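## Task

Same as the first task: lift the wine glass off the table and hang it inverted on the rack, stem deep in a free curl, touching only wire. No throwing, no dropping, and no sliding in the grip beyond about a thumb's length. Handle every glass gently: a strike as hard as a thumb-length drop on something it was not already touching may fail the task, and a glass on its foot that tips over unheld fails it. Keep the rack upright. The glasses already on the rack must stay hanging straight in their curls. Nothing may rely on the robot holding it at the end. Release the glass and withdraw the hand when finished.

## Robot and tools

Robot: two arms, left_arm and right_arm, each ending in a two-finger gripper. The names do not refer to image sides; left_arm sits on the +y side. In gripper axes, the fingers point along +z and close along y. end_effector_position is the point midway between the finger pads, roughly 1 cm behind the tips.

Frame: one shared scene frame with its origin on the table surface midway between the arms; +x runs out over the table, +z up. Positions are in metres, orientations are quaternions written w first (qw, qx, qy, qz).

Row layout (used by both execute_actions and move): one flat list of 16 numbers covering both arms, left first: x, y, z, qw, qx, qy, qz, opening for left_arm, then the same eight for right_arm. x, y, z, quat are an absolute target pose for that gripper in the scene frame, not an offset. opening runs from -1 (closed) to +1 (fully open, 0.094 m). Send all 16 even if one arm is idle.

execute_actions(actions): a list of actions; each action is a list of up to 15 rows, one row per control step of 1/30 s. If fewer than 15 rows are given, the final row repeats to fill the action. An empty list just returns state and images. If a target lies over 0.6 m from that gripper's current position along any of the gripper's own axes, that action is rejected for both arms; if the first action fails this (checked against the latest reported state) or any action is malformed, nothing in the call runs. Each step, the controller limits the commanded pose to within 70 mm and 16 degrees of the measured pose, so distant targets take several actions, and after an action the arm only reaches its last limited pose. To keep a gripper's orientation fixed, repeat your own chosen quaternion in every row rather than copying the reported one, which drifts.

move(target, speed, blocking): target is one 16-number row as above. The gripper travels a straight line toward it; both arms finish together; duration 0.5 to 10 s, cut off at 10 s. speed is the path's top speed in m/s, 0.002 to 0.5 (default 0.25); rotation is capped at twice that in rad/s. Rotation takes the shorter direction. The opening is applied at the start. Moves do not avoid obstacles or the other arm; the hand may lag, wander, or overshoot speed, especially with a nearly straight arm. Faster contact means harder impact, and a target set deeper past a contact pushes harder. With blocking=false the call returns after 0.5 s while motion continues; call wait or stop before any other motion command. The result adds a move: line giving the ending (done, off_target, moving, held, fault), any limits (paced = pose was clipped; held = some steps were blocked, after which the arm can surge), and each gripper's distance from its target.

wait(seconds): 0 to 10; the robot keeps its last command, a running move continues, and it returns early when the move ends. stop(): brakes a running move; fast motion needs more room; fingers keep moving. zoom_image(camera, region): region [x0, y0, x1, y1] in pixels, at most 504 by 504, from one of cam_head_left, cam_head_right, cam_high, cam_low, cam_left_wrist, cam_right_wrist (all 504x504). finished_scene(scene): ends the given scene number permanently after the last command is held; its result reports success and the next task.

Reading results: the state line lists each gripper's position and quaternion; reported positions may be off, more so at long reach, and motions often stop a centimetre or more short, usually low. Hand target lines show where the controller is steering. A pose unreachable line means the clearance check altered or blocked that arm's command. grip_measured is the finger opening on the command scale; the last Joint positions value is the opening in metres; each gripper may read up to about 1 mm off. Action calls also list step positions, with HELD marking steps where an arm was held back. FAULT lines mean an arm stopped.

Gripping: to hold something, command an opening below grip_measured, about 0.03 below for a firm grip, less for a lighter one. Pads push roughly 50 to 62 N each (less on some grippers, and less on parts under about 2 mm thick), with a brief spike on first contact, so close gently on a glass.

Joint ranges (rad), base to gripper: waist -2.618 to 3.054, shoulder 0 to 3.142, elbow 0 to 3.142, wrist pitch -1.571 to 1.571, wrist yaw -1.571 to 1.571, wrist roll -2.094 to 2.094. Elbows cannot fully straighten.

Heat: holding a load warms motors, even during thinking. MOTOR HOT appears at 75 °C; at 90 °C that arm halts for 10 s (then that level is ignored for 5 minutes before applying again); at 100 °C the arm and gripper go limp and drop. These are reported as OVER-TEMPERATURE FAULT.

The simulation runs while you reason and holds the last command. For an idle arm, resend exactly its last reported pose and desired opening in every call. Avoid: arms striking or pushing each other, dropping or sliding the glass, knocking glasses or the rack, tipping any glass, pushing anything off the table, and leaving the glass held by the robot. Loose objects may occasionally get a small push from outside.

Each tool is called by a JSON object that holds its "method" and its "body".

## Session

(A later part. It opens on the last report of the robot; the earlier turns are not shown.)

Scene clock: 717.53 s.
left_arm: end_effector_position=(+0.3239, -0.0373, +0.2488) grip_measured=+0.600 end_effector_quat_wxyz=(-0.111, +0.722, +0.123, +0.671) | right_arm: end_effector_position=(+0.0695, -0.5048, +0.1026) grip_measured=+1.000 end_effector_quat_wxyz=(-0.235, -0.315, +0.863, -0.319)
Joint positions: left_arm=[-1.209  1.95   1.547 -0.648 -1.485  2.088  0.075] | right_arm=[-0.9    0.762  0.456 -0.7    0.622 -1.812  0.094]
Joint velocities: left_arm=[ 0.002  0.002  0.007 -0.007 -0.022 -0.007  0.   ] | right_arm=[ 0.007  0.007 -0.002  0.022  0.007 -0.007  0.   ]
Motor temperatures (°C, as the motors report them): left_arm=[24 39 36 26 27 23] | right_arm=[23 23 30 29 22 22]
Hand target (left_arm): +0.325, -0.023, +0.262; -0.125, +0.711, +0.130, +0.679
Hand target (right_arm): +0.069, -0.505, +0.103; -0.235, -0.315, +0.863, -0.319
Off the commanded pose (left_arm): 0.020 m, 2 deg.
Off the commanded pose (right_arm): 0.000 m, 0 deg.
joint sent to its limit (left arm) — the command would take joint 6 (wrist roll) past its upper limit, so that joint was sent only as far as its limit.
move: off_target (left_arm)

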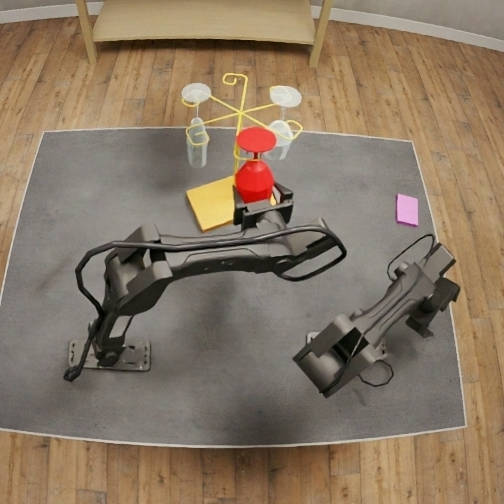

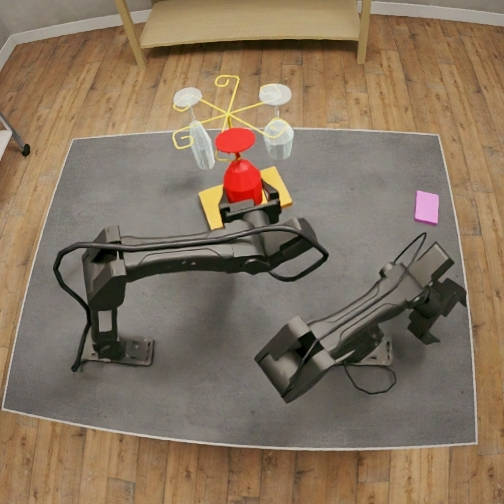

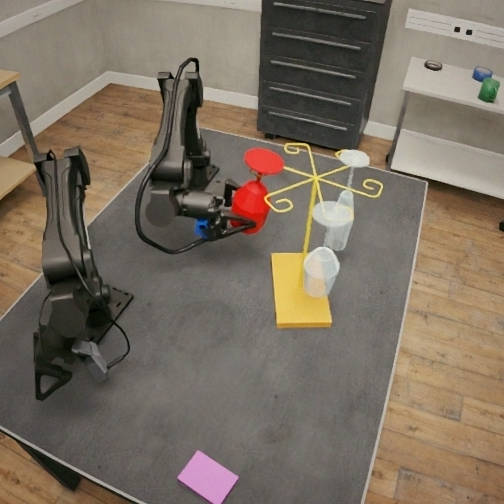

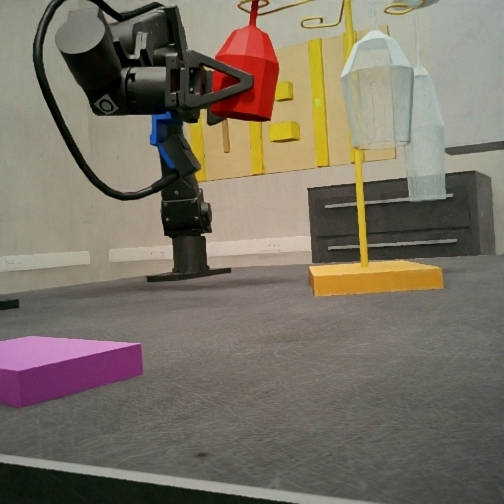

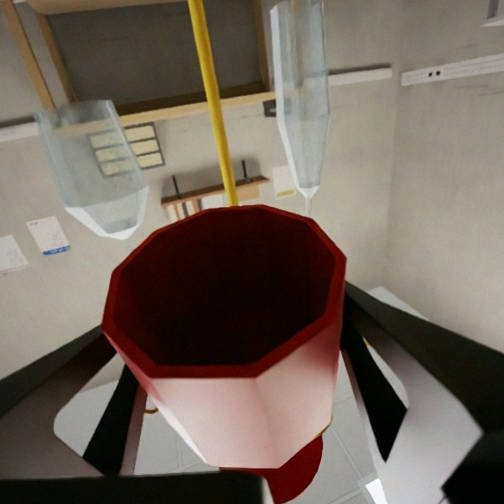

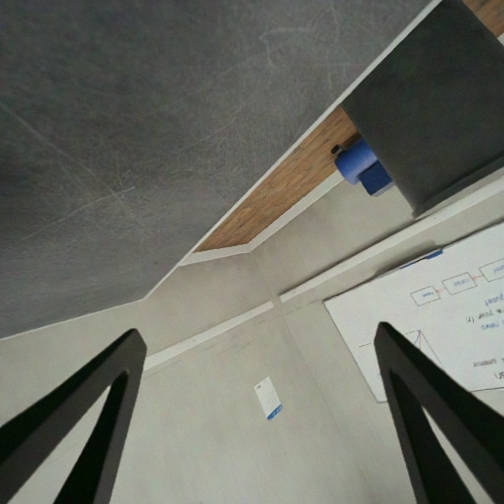

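{"method": "move", "body": {"target": [0.323,-0.015,0.262,-0.118,0.709,0.121,0.685,0.55,0.0695,-0.5048,0.1026,-0.235,-0.315,0.863,-0.319,1], "speed": 0.005}}

{"method": "zoom_image", "body": {"camera": "cam_head_left", "region": [215,110,285,180]}}

Scene clock: 732.37 s.
left_arm: end_effector_position=(+0.3224, -0.0269, +0.2469) grip_measured=+0.600 end_effector_quat_wxyz=(-0.118, +0.723, +0.120, +0.669) | right_arm: end_effector_position=(+0.0695, -0.5048, +0.1026) grip_measured=+1.000 end_effector_quat_wxyz=(-0.235, -0.315, +0.863, -0.319)
Joint positions: left_arm=[-1.203  1.92   1.501 -0.647 -1.484  2.088  0.075] | right_arm=[-0.9    0.762  0.456 -0.7    0.622 -1.812  0.094]
Joint velocities: left_arm=[-0.002 -0.002  0.007 -0.11   0.037 -0.007  0.   ] | right_arm=[ 0.002 -0.022 -0.012  0.022 -0.037 -0.007  0.   ]
Motor temperatures (°C, as the motors report them): left_arm=[24 40 35 26 27 23] | right_arm=[23 23 30 29 22 22]
Hand target (left_arm): +0.322, -0.015, +0.261; -0.125, +0.712, +0.131, +0.679
Hand target (right_arm): +0.069, -0.505, +0.103; -0.235, -0.315, +0.863, -0.319
Off the commanded pose (left_arm): 0.019 m, 2 deg.
Off the commanded pose (right_arm): 0.000 m, 0 deg.
joint sent to its limit (left arm) — the command would take joint 6 (wrist roll) past its upper limit, so that joint was sent only as far as its limit.
move: off_target (left_arm)

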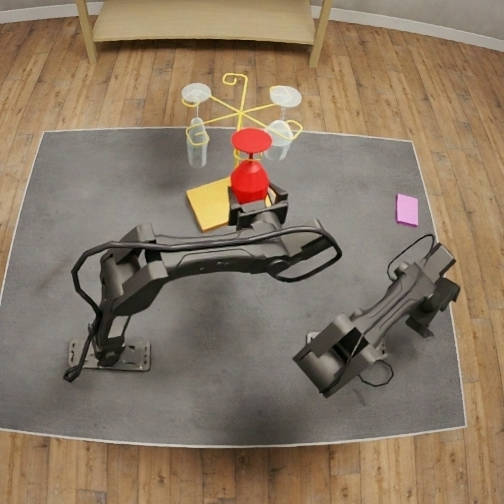

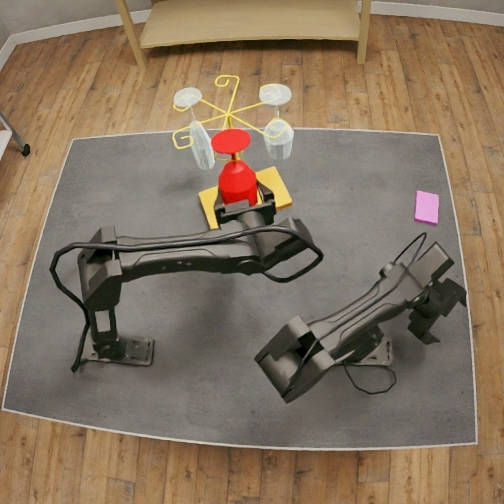

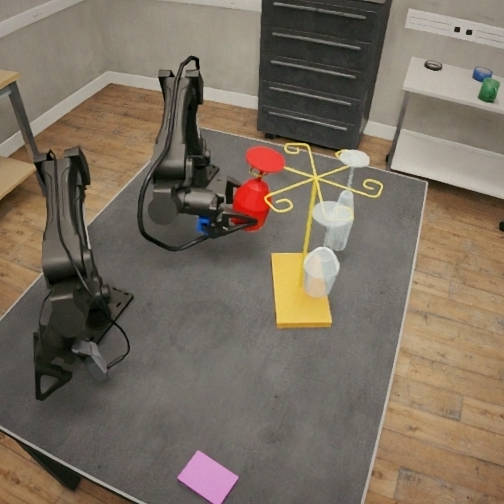

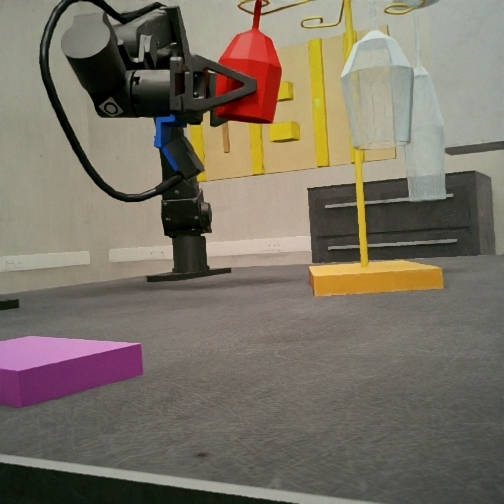

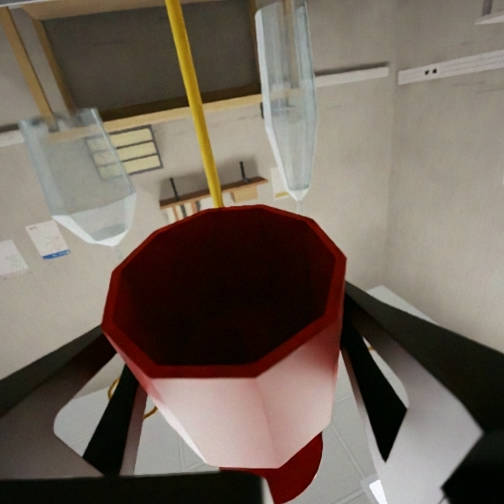

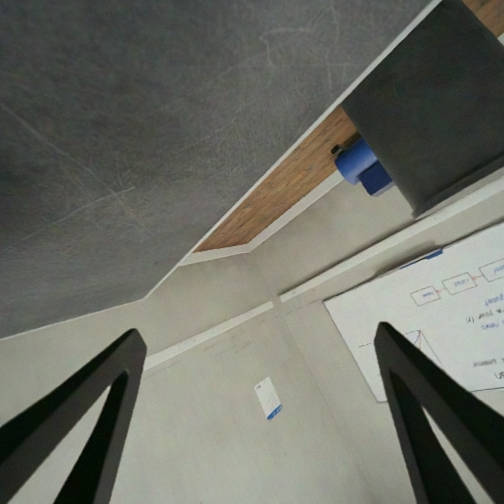

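Region (215, 110, 285, 180) of cam_head_left's 504x504 image, scaled by 7.200, with more detail than that image has.

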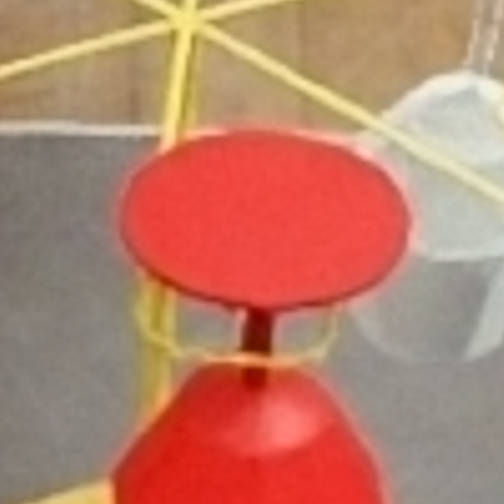

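{"method": "move", "body": {"target": [0.324,-0.030,0.252,-0.118,0.709,0.121,0.685,0.55,0.0695,-0.5048,0.1026,-0.235,-0.315,0.863,-0.319,1], "speed": 0.005}}

{"method": "zoom_image", "body": {"camera": "cam_head_left", "region": [215,110,285,180]}}

{"method": "zoom_image", "body": {"camera": "cam_high", "region": [235,125,325,215]}}

Scene clock: 747.80 s.
left_arm: end_effector_position=(+0.3231, -0.0284, +0.2425) grip_measured=+0.600 end_effector_quat_wxyz=(-0.123, +0.723, +0.117, +0.670) | right_arm: end_effector_position=(+0.0695, -0.5048, +0.1026) grip_measured=+1.000 end_effector_quat_wxyz=(-0.235, -0.315, +0.863, -0.319)
Joint positions: left_arm=[-1.203  1.933  1.501 -0.643 -1.488  2.088  0.075] | right_arm=[-0.9    0.762  0.456 -0.7    0.622 -1.812  0.094]
Joint velocities: left_arm=[-0.007  0.007 -0.012  0.051  0.051 -0.007 -0.001] | right_arm=[-0.017 -0.002 -0.002  0.007  0.051 -0.007  0.   ]
Motor temperatures (°C, as the motors report them): left_arm=[24 40 35 26 27 23] | right_arm=[23 23 30 29 22 22]
Hand target (left_arm): +0.324, -0.030, +0.252; -0.123, +0.711, +0.127, +0.681
Hand target (right_arm): +0.069, -0.505, +0.103; -0.235, -0.315, +0.863, -0.319
Off the commanded pose (left_arm): 0.010 m, 2 deg.
Off the commanded pose (right_arm): 0.000 m, 0 deg.
joint sent to its limit (left arm) — the command would take joint 6 (wrist roll) past its upper limit, so that joint was sent only as far as its limit.
move: done

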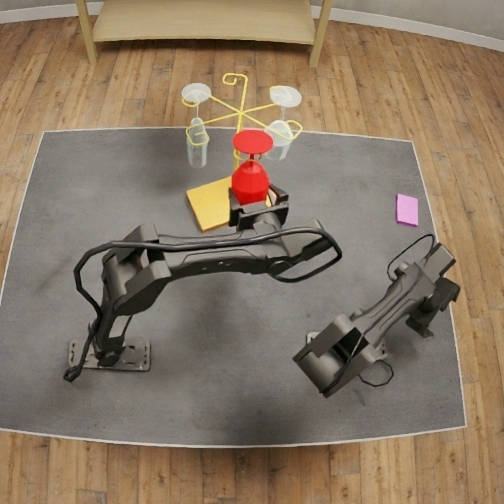

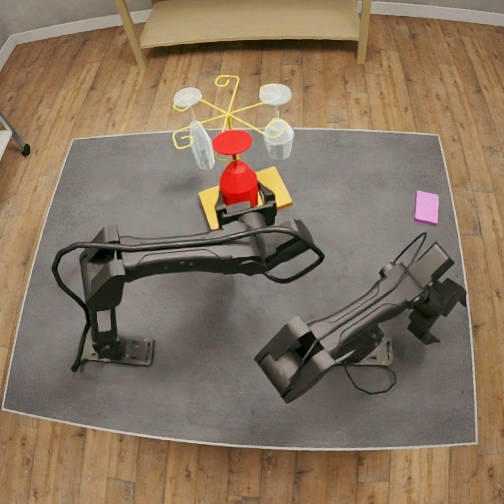

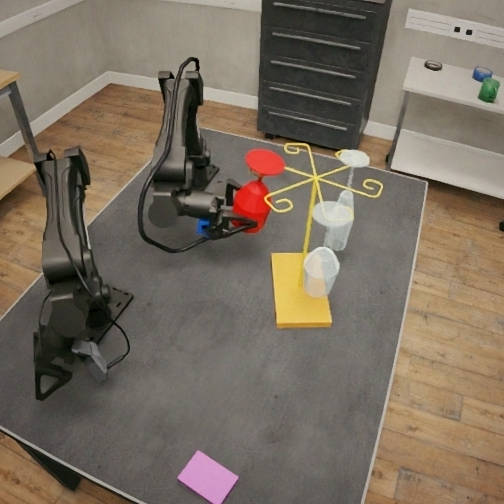

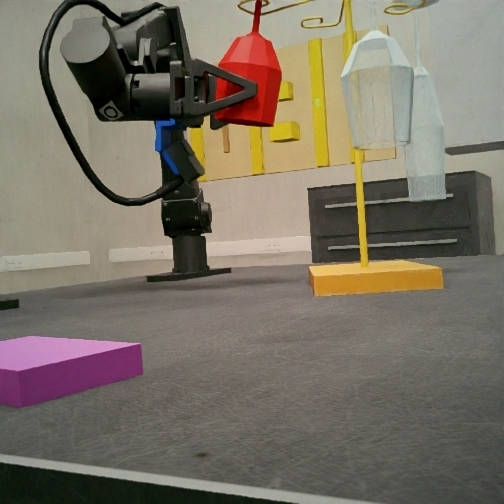

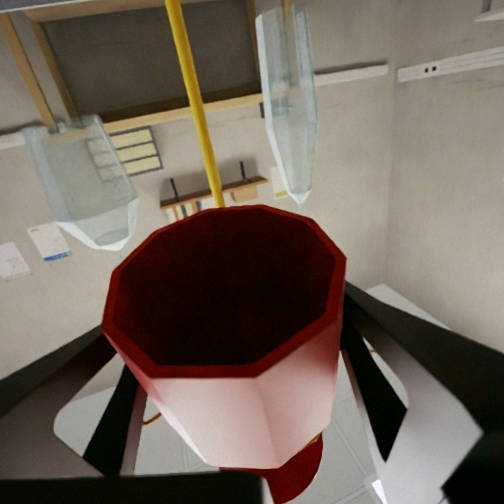

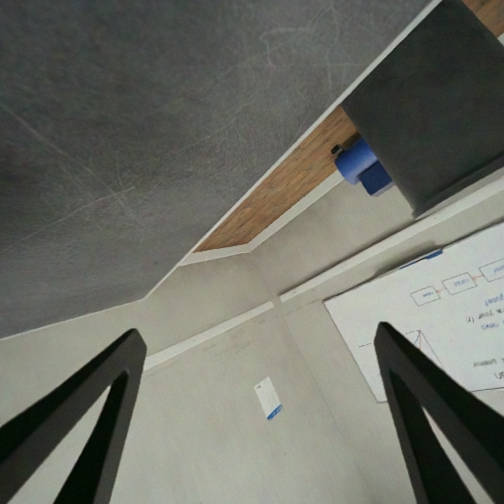

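Region (215, 110, 285, 180) of cam_head_left's 504x504 image, scaled by 7.200, with more detail than that image has.

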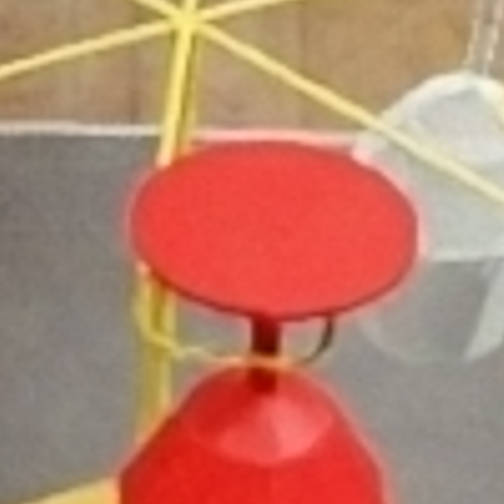

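Region (235, 125, 325, 215) of cam_high's 504x504 image, scaled by 5.600, with more detail than that image has.

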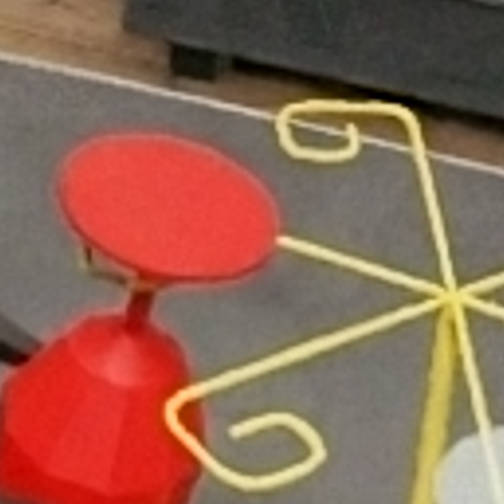

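{"method": "move", "body": {"target": [0.324,-0.033,0.240,-0.118,0.709,0.121,0.685,0.55,0.0695,-0.5048,0.1026,-0.235,-0.315,0.863,-0.319,1], "speed": 0.005}}

{"method": "zoom_image", "body": {"camera": "cam_head_left", "region": [215,110,285,180]}}

{"method": "zoom_image", "body": {"camera": "cam_high", "region": [235,125,325,215]}}

Scene clock: 759.57 s.
left_arm: end_effector_position=(+0.3248, -0.0327, +0.2390) grip_measured=+0.600 end_effector_quat_wxyz=(-0.114, +0.721, +0.126, +0.672) | right_arm: end_effector_position=(+0.0695, -0.5048, +0.1026) grip_measured=+1.000 end_effector_quat_wxyz=(-0.235, -0.315, +0.863, -0.319)
Joint positions: left_arm=[-1.203  1.947  1.501 -0.603 -1.49   2.088  0.075] | right_arm=[-0.9    0.762  0.456 -0.7    0.622 -1.812  0.094]
Joint velocities: left_arm=[-0.022 -0.022 -0.002  0.051  0.007  0.037 -0.   ] | right_arm=[ 0.002  0.002 -0.002 -0.037  0.007  0.022  0.   ]
Motor temperatures (°C, as the motors report them): left_arm=[24 39 35 26 27 23] | right_arm=[23 23 30 29 22 22]
Hand target (left_arm): +0.324, -0.033, +0.240; -0.122, +0.711, +0.126, +0.681
Hand target (right_arm): +0.069, -0.505, +0.103; -0.235, -0.315, +0.863, -0.319
Off the commanded pose (left_arm): 0.001 m, 2 deg.
Off the commanded pose (right_arm): 0.000 m, 0 deg.
joint sent to its limit (left arm) — the command would take joint 6 (wrist roll) past its upper limit, so that joint was sent only as far as its limit.
move: done

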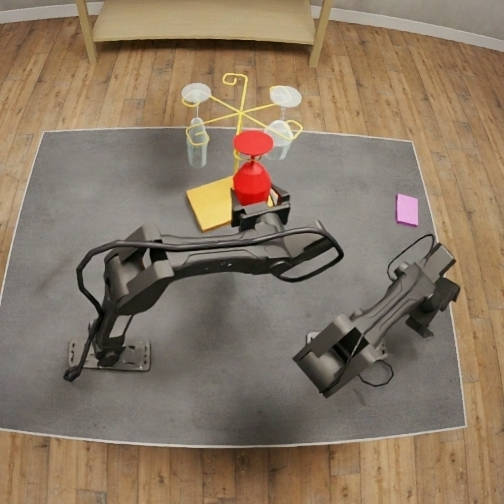

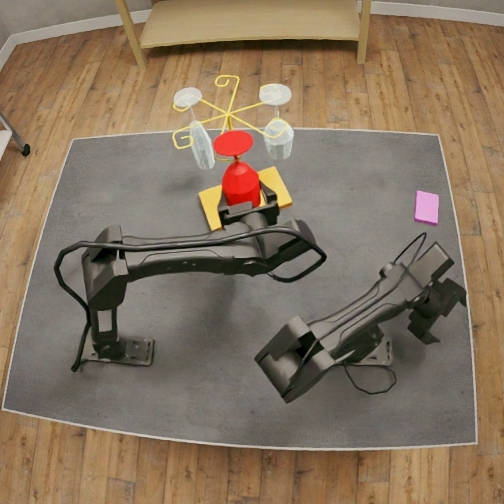

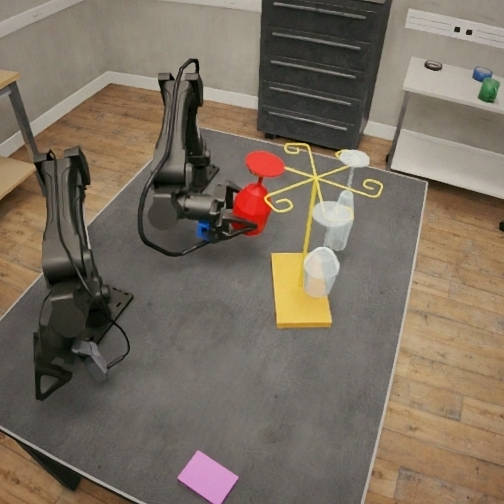

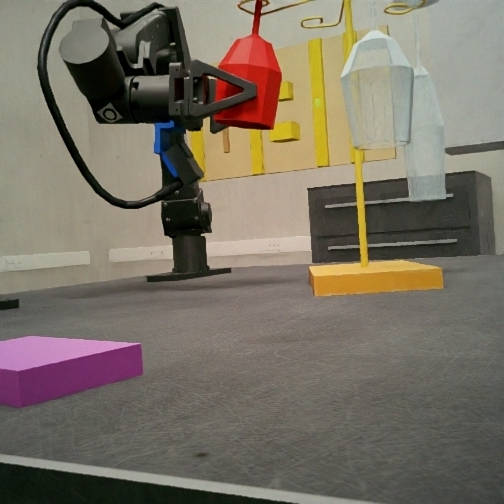

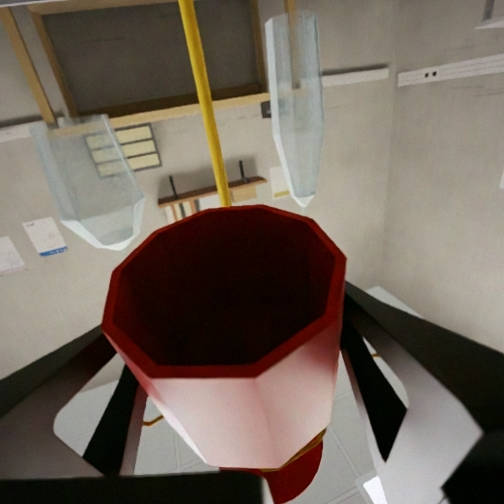

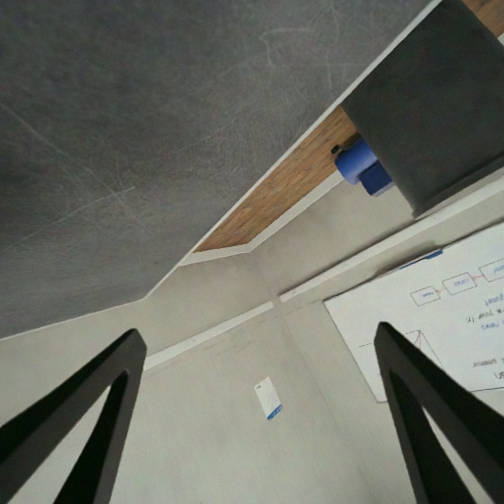

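Region (215, 110, 285, 180) of cam_head_left's 504x504 image, scaled by 7.200, with more detail than that image has.

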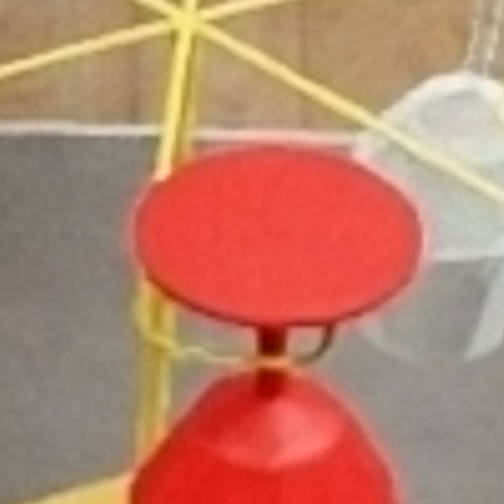

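Region (235, 125, 325, 215) of cam_high's 504x504 image, scaled by 5.600, with more detail than that image has.

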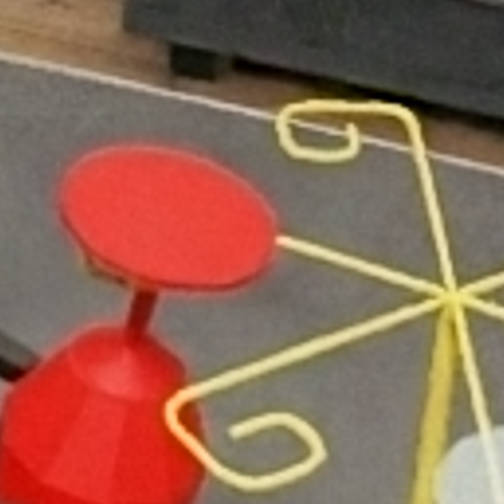

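{"method": "move", "body": {"target": [0.324,-0.035,0.228,-0.118,0.709,0.121,0.685,0.55,0.0695,-0.5048,0.1026,-0.235,-0.315,0.863,-0.319,1], "speed": 0.005}}

{"method": "zoom_image", "body": {"camera": "cam_head_left", "region": [215,110,285,180]}}

{"method": "zoom_image", "body": {"camera": "cam_high", "region": [235,125,325,215]}}

Scene clock: 772.40 s.
left_arm: end_effector_position=(+0.3260, -0.0355, +0.2316) grip_measured=+0.600 end_effector_quat_wxyz=(-0.109, +0.719, +0.131, +0.674) | right_arm: end_effector_position=(+0.0695, -0.5048, +0.1026) grip_measured=+1.000 end_effector_quat_wxyz=(-0.235, -0.315, +0.863, -0.319)
Joint positions: left_arm=[-1.203  1.962  1.488 -0.561 -1.491  2.088  0.075] | right_arm=[-0.9    0.762  0.456 -0.7    0.622 -1.812  0.094]
Joint velocities: left_arm=[ 0.002  0.012 -0.012  0.051  0.022 -0.022 -0.   ] | right_arm=[ 0.002 -0.012 -0.022 -0.037 -0.051  0.037  0.   ]
Motor temperatures (°C, as the motors report them): left_arm=[24 38 35 27 27 23] | right_arm=[23 23 30 29 22 22]
Hand target (left_arm): +0.324, -0.035, +0.228; -0.121, +0.711, +0.126, +0.682
Hand target (right_arm): +0.069, -0.505, +0.103; -0.235, -0.315, +0.863, -0.319
Off the commanded pose (left_arm): 0.004 m, 2 deg.
Off the commanded pose (right_arm): 0.000 m, 0 deg.
joint sent to its limit (left arm) — the command would take joint 6 (wrist roll) past its upper limit, so that joint was sent only as far as its limit.
move: done

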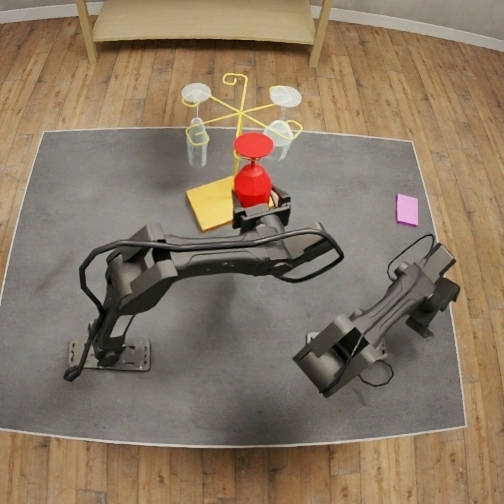

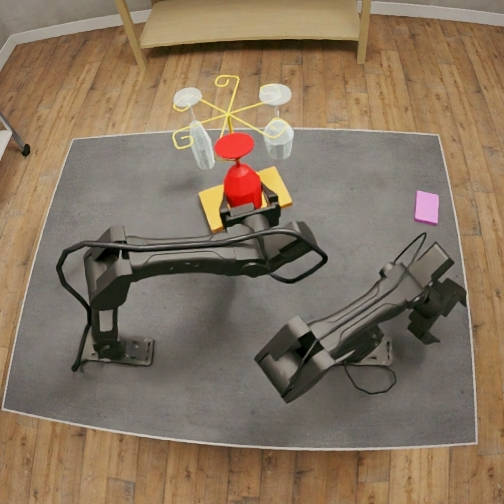

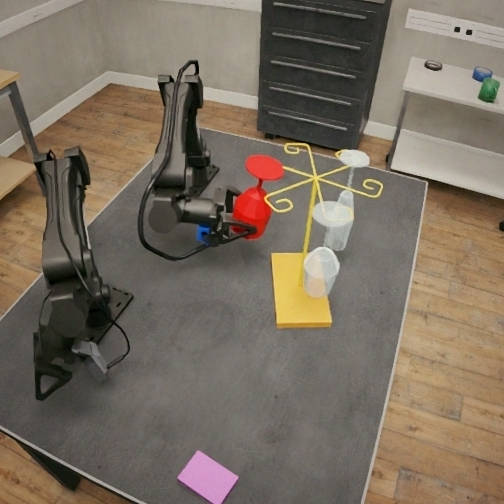

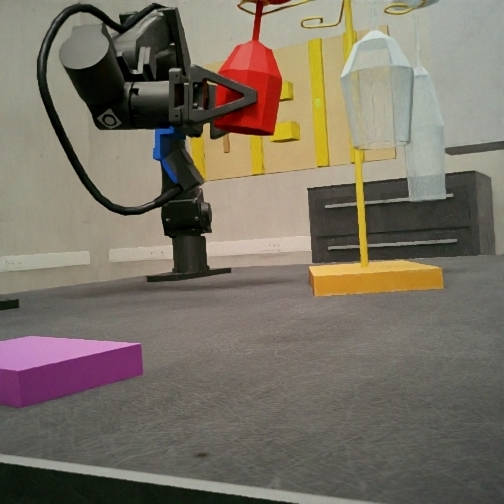

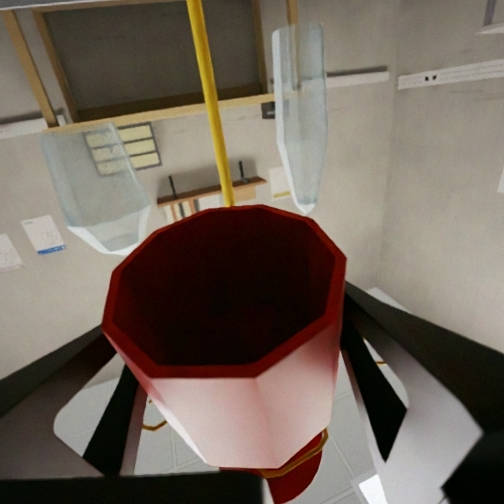

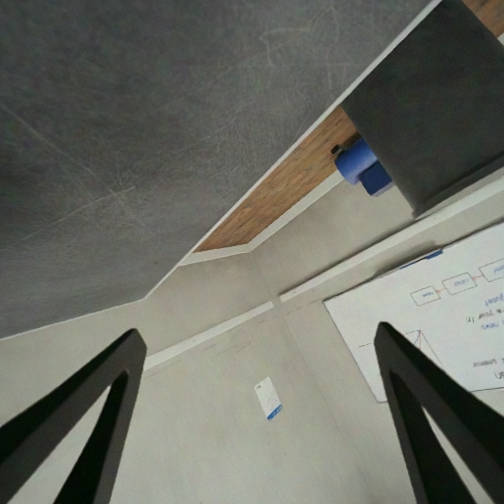

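Region (215, 110, 285, 180) of cam_head_left's 504x504 image, scaled by 7.200, with more detail than that image has.

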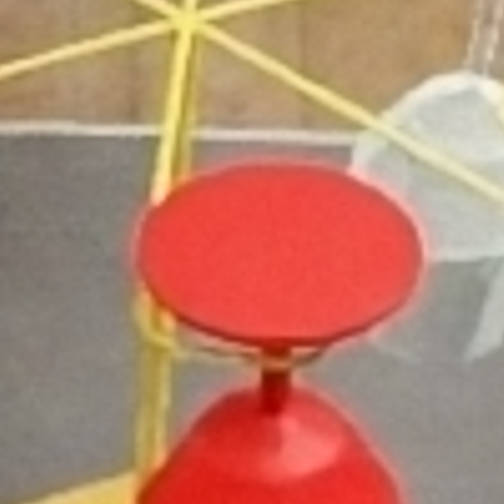

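Region (235, 125, 325, 215) of cam_high's 504x504 image, scaled by 5.600, with more detail than that image has.

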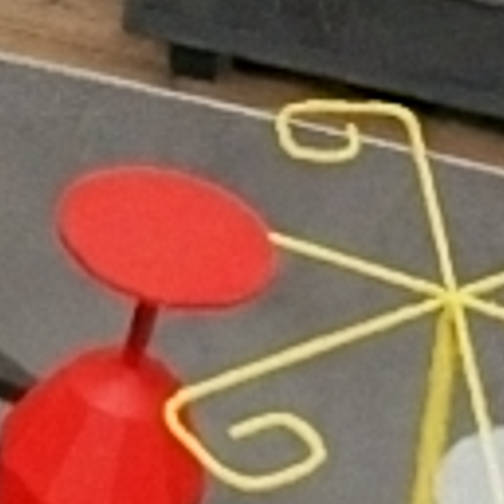

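{"method": "move", "body": {"target": [0.324,-0.035,0.217,-0.118,0.709,0.121,0.685,0.55,0.0695,-0.5048,0.1026,-0.235,-0.315,0.863,-0.319,1], "speed": 0.004}}

{"method": "zoom_image", "body": {"camera": "cam_head_left", "region": [215,110,285,180]}}

{"method": "zoom_image", "body": {"camera": "cam_high", "region": [235,125,325,215]}}

Scene clock: 784.13 s.
left_arm: end_effector_position=(+0.3262, -0.0354, +0.2252) grip_measured=+0.600 end_effector_quat_wxyz=(-0.114, +0.713, +0.133, +0.679) | right_arm: end_effector_position=(+0.0695, -0.5048, +0.1026) grip_measured=+1.000 end_effector_quat_wxyz=(-0.235, -0.315, +0.863, -0.319)
Joint positions: left_arm=[-1.203  1.976  1.469 -0.521 -1.511  2.094  0.075] | right_arm=[-0.9    0.762  0.456 -0.7    0.622 -1.812  0.094]
Joint velocities: left_arm=[ 0.002 -0.007 -0.017 -0.037 -0.066  0.037 -0.   ] | right_arm=[-0.002 -0.002 -0.037  0.007  0.051 -0.051  0.   ]
Motor temperatures (°C, as the motors report them): left_arm=[24 38 34 27 27 23] | right_arm=[23 23 30 29 22 22]
Hand target (left_arm): +0.324, -0.035, +0.217; -0.122, +0.710, +0.126, +0.682
Hand target (right_arm): +0.069, -0.505, +0.103; -0.235, -0.315, +0.863, -0.319
Off the commanded pose (left_arm): 0.008 m, 2 deg.
Off the commanded pose (right_arm): 0.000 m, 0 deg.
joint sent to its limit (left arm) — the command would take joint 6 (wrist roll) past its upper limit, so that joint was sent only as far as its limit.
move: done

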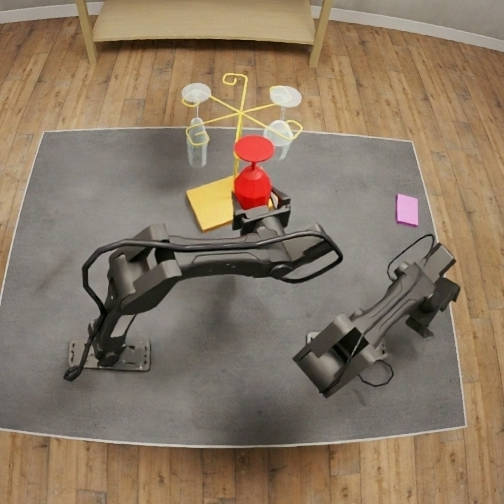

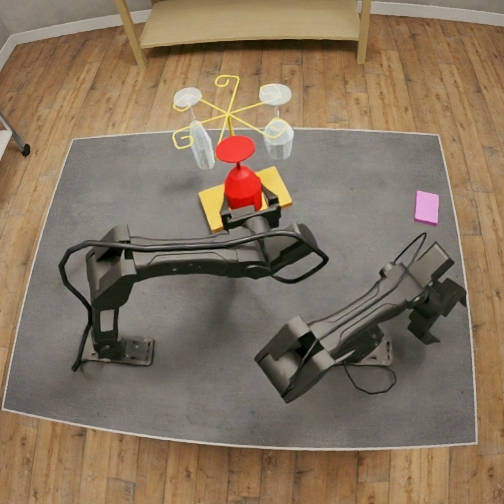

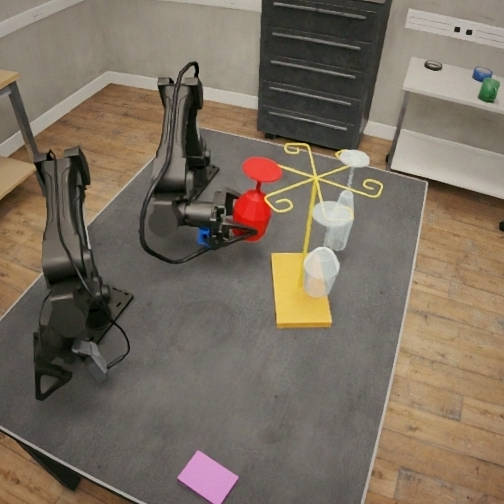

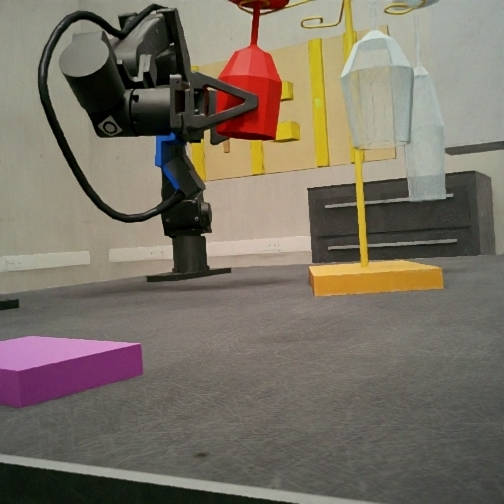

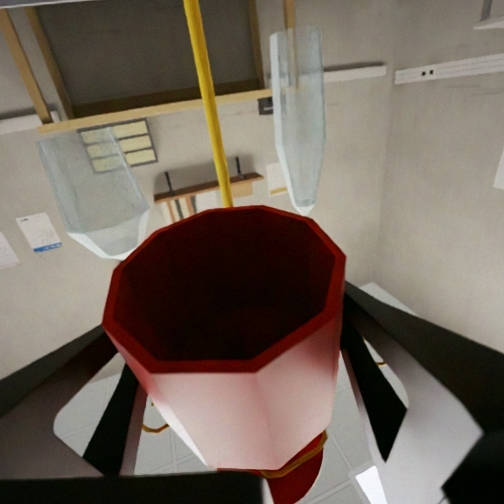

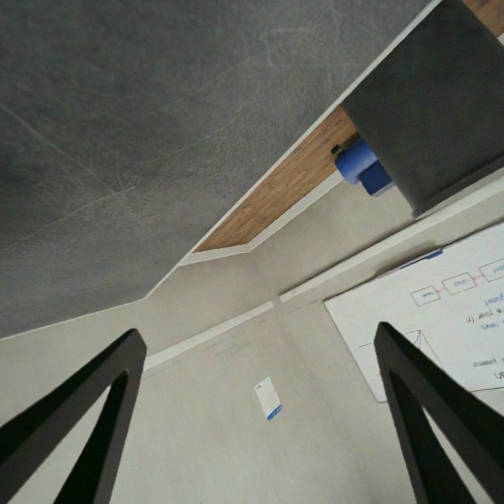

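Region (215, 110, 285, 180) of cam_head_left's 504x504 image, scaled by 7.200, with more detail than that image has.

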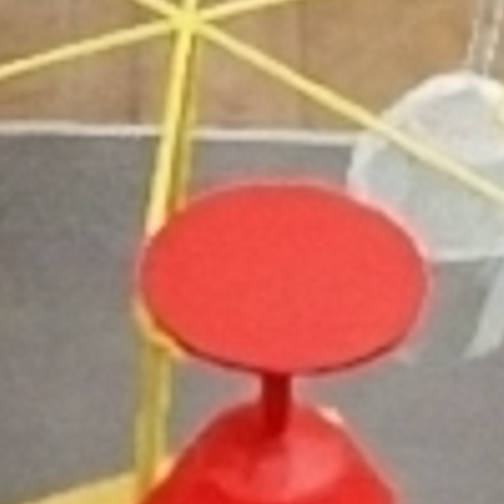

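Region (235, 125, 325, 215) of cam_high's 504x504 image, scaled by 5.600, with more detail than that image has.

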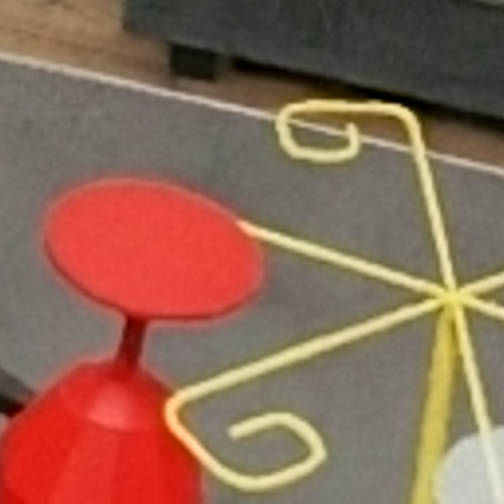

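{"method": "execute_actions", "body": {"actions": [[[0.324,-0.035,0.222,-0.118,0.709,0.121,0.685,0.58,0.0695,-0.5048,0.1026,-0.235,-0.315,0.863,-0.319,1]],[[0.324,-0.035,0.222,-0.118,0.709,0.121,0.685,0.595,0.0695,-0.5048,0.1026,-0.235,-0.315,0.863,-0.319,1]],[[0.324,-0.035,0.222,-0.118,0.709,0.121,0.685,0.605,0.0695,-0.5048,0.1026,-0.235,-0.315,0.863,-0.319,1]],[[0.324,-0.035,0.222,-0.118,0.709,0.121,0.685,0.615,0.0695,-0.5048,0.1026,-0.235,-0.315,0.863,-0.319,1]]]}}

{"method": "zoom_image", "body": {"camera": "cam_head_left", "region": [215,110,285,180]}}

{"method": "zoom_image", "body": {"camera": "cam_low", "region": [180,0,340,160]}}

Scene clock: 795.70 s.
left_arm: end_effector_position=(+0.3262, -0.0354, +0.2252) grip_measured=+0.620 end_effector_quat_wxyz=(-0.114, +0.713, +0.133, +0.679) | right_arm: end_effector_position=(+0.0695, -0.5048, +0.1026) grip_measured=+1.000 end_effector_quat_wxyz=(-0.235, -0.315, +0.863, -0.319)
Joint positions: left_arm=[-1.203  1.976  1.469 -0.521 -1.511  2.095  0.076] | right_arm=[-0.9    0.762  0.456 -0.7    0.622 -1.812  0.094]
Joint velocities: left_arm=[-0.022  0.007 -0.027  0.051 -0.022 -0.022 -0.001] | right_arm=[-0.002  0.007  0.017 -0.007  0.037 -0.066  0.   ]
Motor temperatures (°C, as the motors report them): left_arm=[24 38 34 27 27 23] | right_arm=[23 23 30 29 22 22]
Hand target (left_arm): +0.324, -0.035, +0.222; -0.122, +0.710, +0.126, +0.682
Hand target (right_arm): +0.069, -0.505, +0.103; -0.235, -0.315, +0.863, -0.319
Off the commanded pose (left_arm): 0.004 m, 2 deg.
Off the commanded pose (right_arm): 0.000 m, 0 deg.
joint sent to its limit (left arm) — the command would take joint 6 (wrist roll) past its upper limit, so that joint was sent only as far as its limit.
Step readings (end_effector_position; steps 1 to 15: 1st action; 16 to 30: 2nd action; 31 to 45: 3rd action; 46 to 60: 4th action):
0: left_arm (+0.3262, -0.0354, +0.2252) | right_arm (+0.0695, -0.5048, +0.1026)
1: left_arm (+0.3262, -0.0354, +0.2252) | right_arm (+0.0695, -0.5048, +0.1026)
2: left_arm (+0.3262, -0.0354, +0.2252) | right_arm (+0.0695, -0.5048, +0.1026)
4: left_arm (+0.3262, -0.0354, +0.2252) | right_arm (+0.0695, -0.5048, +0.1026)
8: left_arm (+0.3262, -0.0354, +0.2252) | right_arm (+0.0695, -0.5048, +0.1026)
15: left_arm (+0.3262, -0.0354, +0.2252) | right_arm (+0.0695, -0.5048, +0.1026)
16: left_arm (+0.3262, -0.0354, +0.2252) | right_arm (+0.0695, -0.5048, +0.1026)
17: left_arm (+0.3262, -0.0354, +0.2252) | right_arm (+0.0695, -0.5048, +0.1026)
19: left_arm (+0.3262, -0.0354, +0.2252) | right_arm (+0.0695, -0.5048, +0.1026)
23: left_arm (+0.3262, -0.0354, +0.2252) | right_arm (+0.0695, -0.5048, +0.1026)
30: left_arm (+0.3262, -0.0354, +0.2252) | right_arm (+0.0695, -0.5048, +0.1026)
31: left_arm (+0.3262, -0.0354, +0.2252) | right_arm (+0.0695, -0.5048, +0.1026)
32: left_arm (+0.3262, -0.0354, +0.2252) | right_arm (+0.0695, -0.5048, +0.1026)
34: left_arm (+0.3262, -0.0354, +0.2252) | right_arm (+0.0695, -0.5048, +0.1026)
38: left_arm (+0.3262, -0.0354, +0.2252) | right_arm (+0.0695, -0.5048, +0.1026)
45: left_arm (+0.3262, -0.0354, +0.2252) | right_arm (+0.0695, -0.5048, +0.1026)
46: left_arm (+0.3262, -0.0354, +0.2252) | right_arm (+0.0695, -0.5048, +0.1026)
47: left_arm (+0.3262, -0.0354, +0.2252) | right_arm (+0.0695, -0.5048, +0.1026)
49: left_arm (+0.3262, -0.0354, +0.2252) | right_arm (+0.0695, -0.5048, +0.1026)
53: left_arm (+0.3262, -0.0354, +0.2252) | right_arm (+0.0695, -0.5048, +0.1026)
60: end_effector_position above

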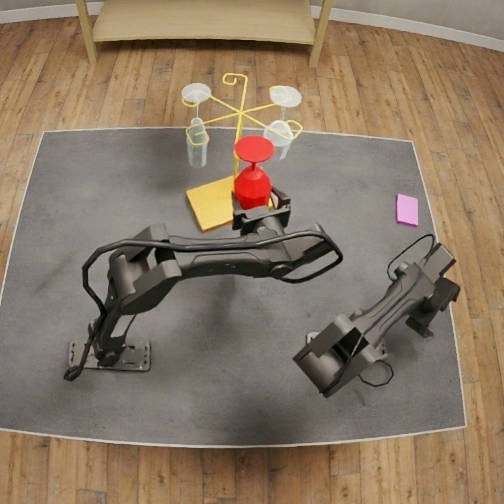

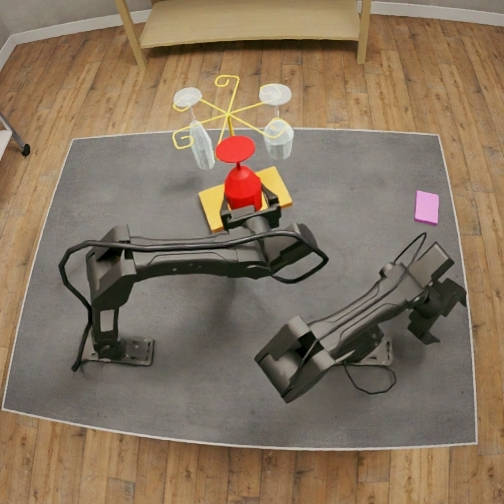

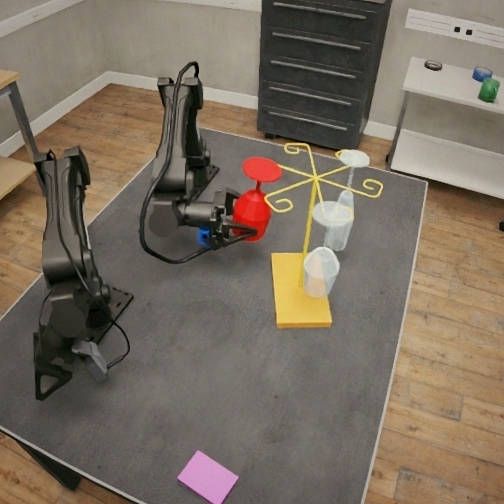

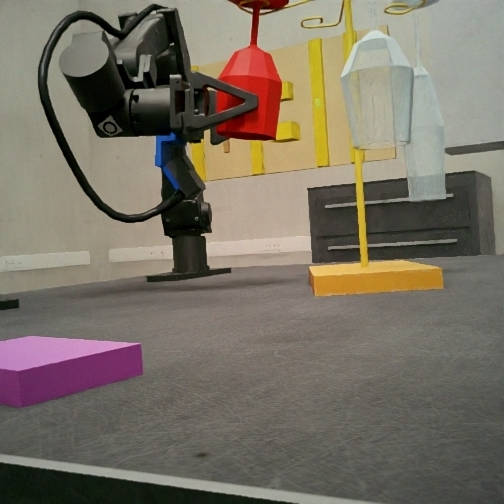

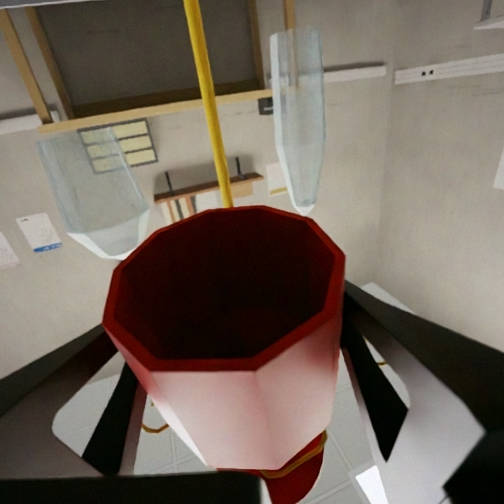

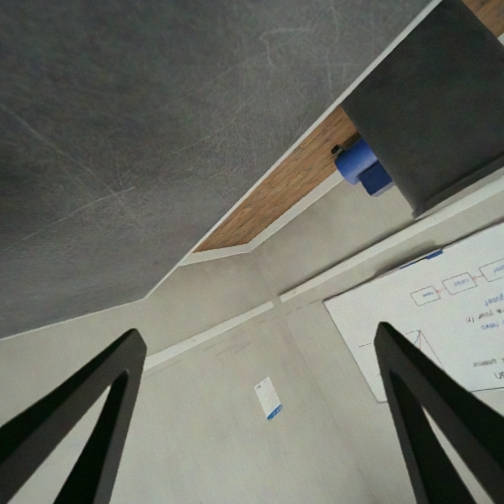

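Region (215, 110, 285, 180) of cam_head_left's 504x504 image, scaled by 7.200, with more detail than that image has.

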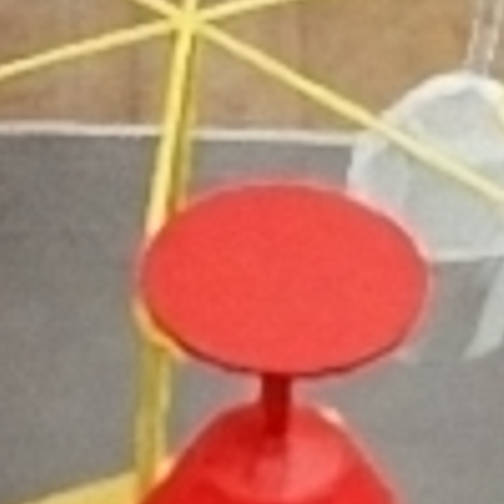

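Region (180, 0, 340, 160) of cam_low's 504x504 image, scaled by 3.150, with more detail than that image has.

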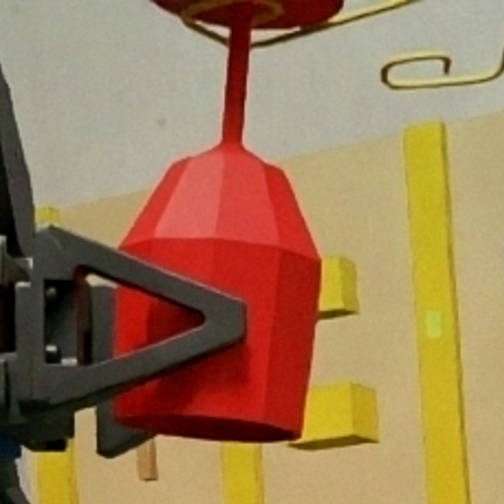

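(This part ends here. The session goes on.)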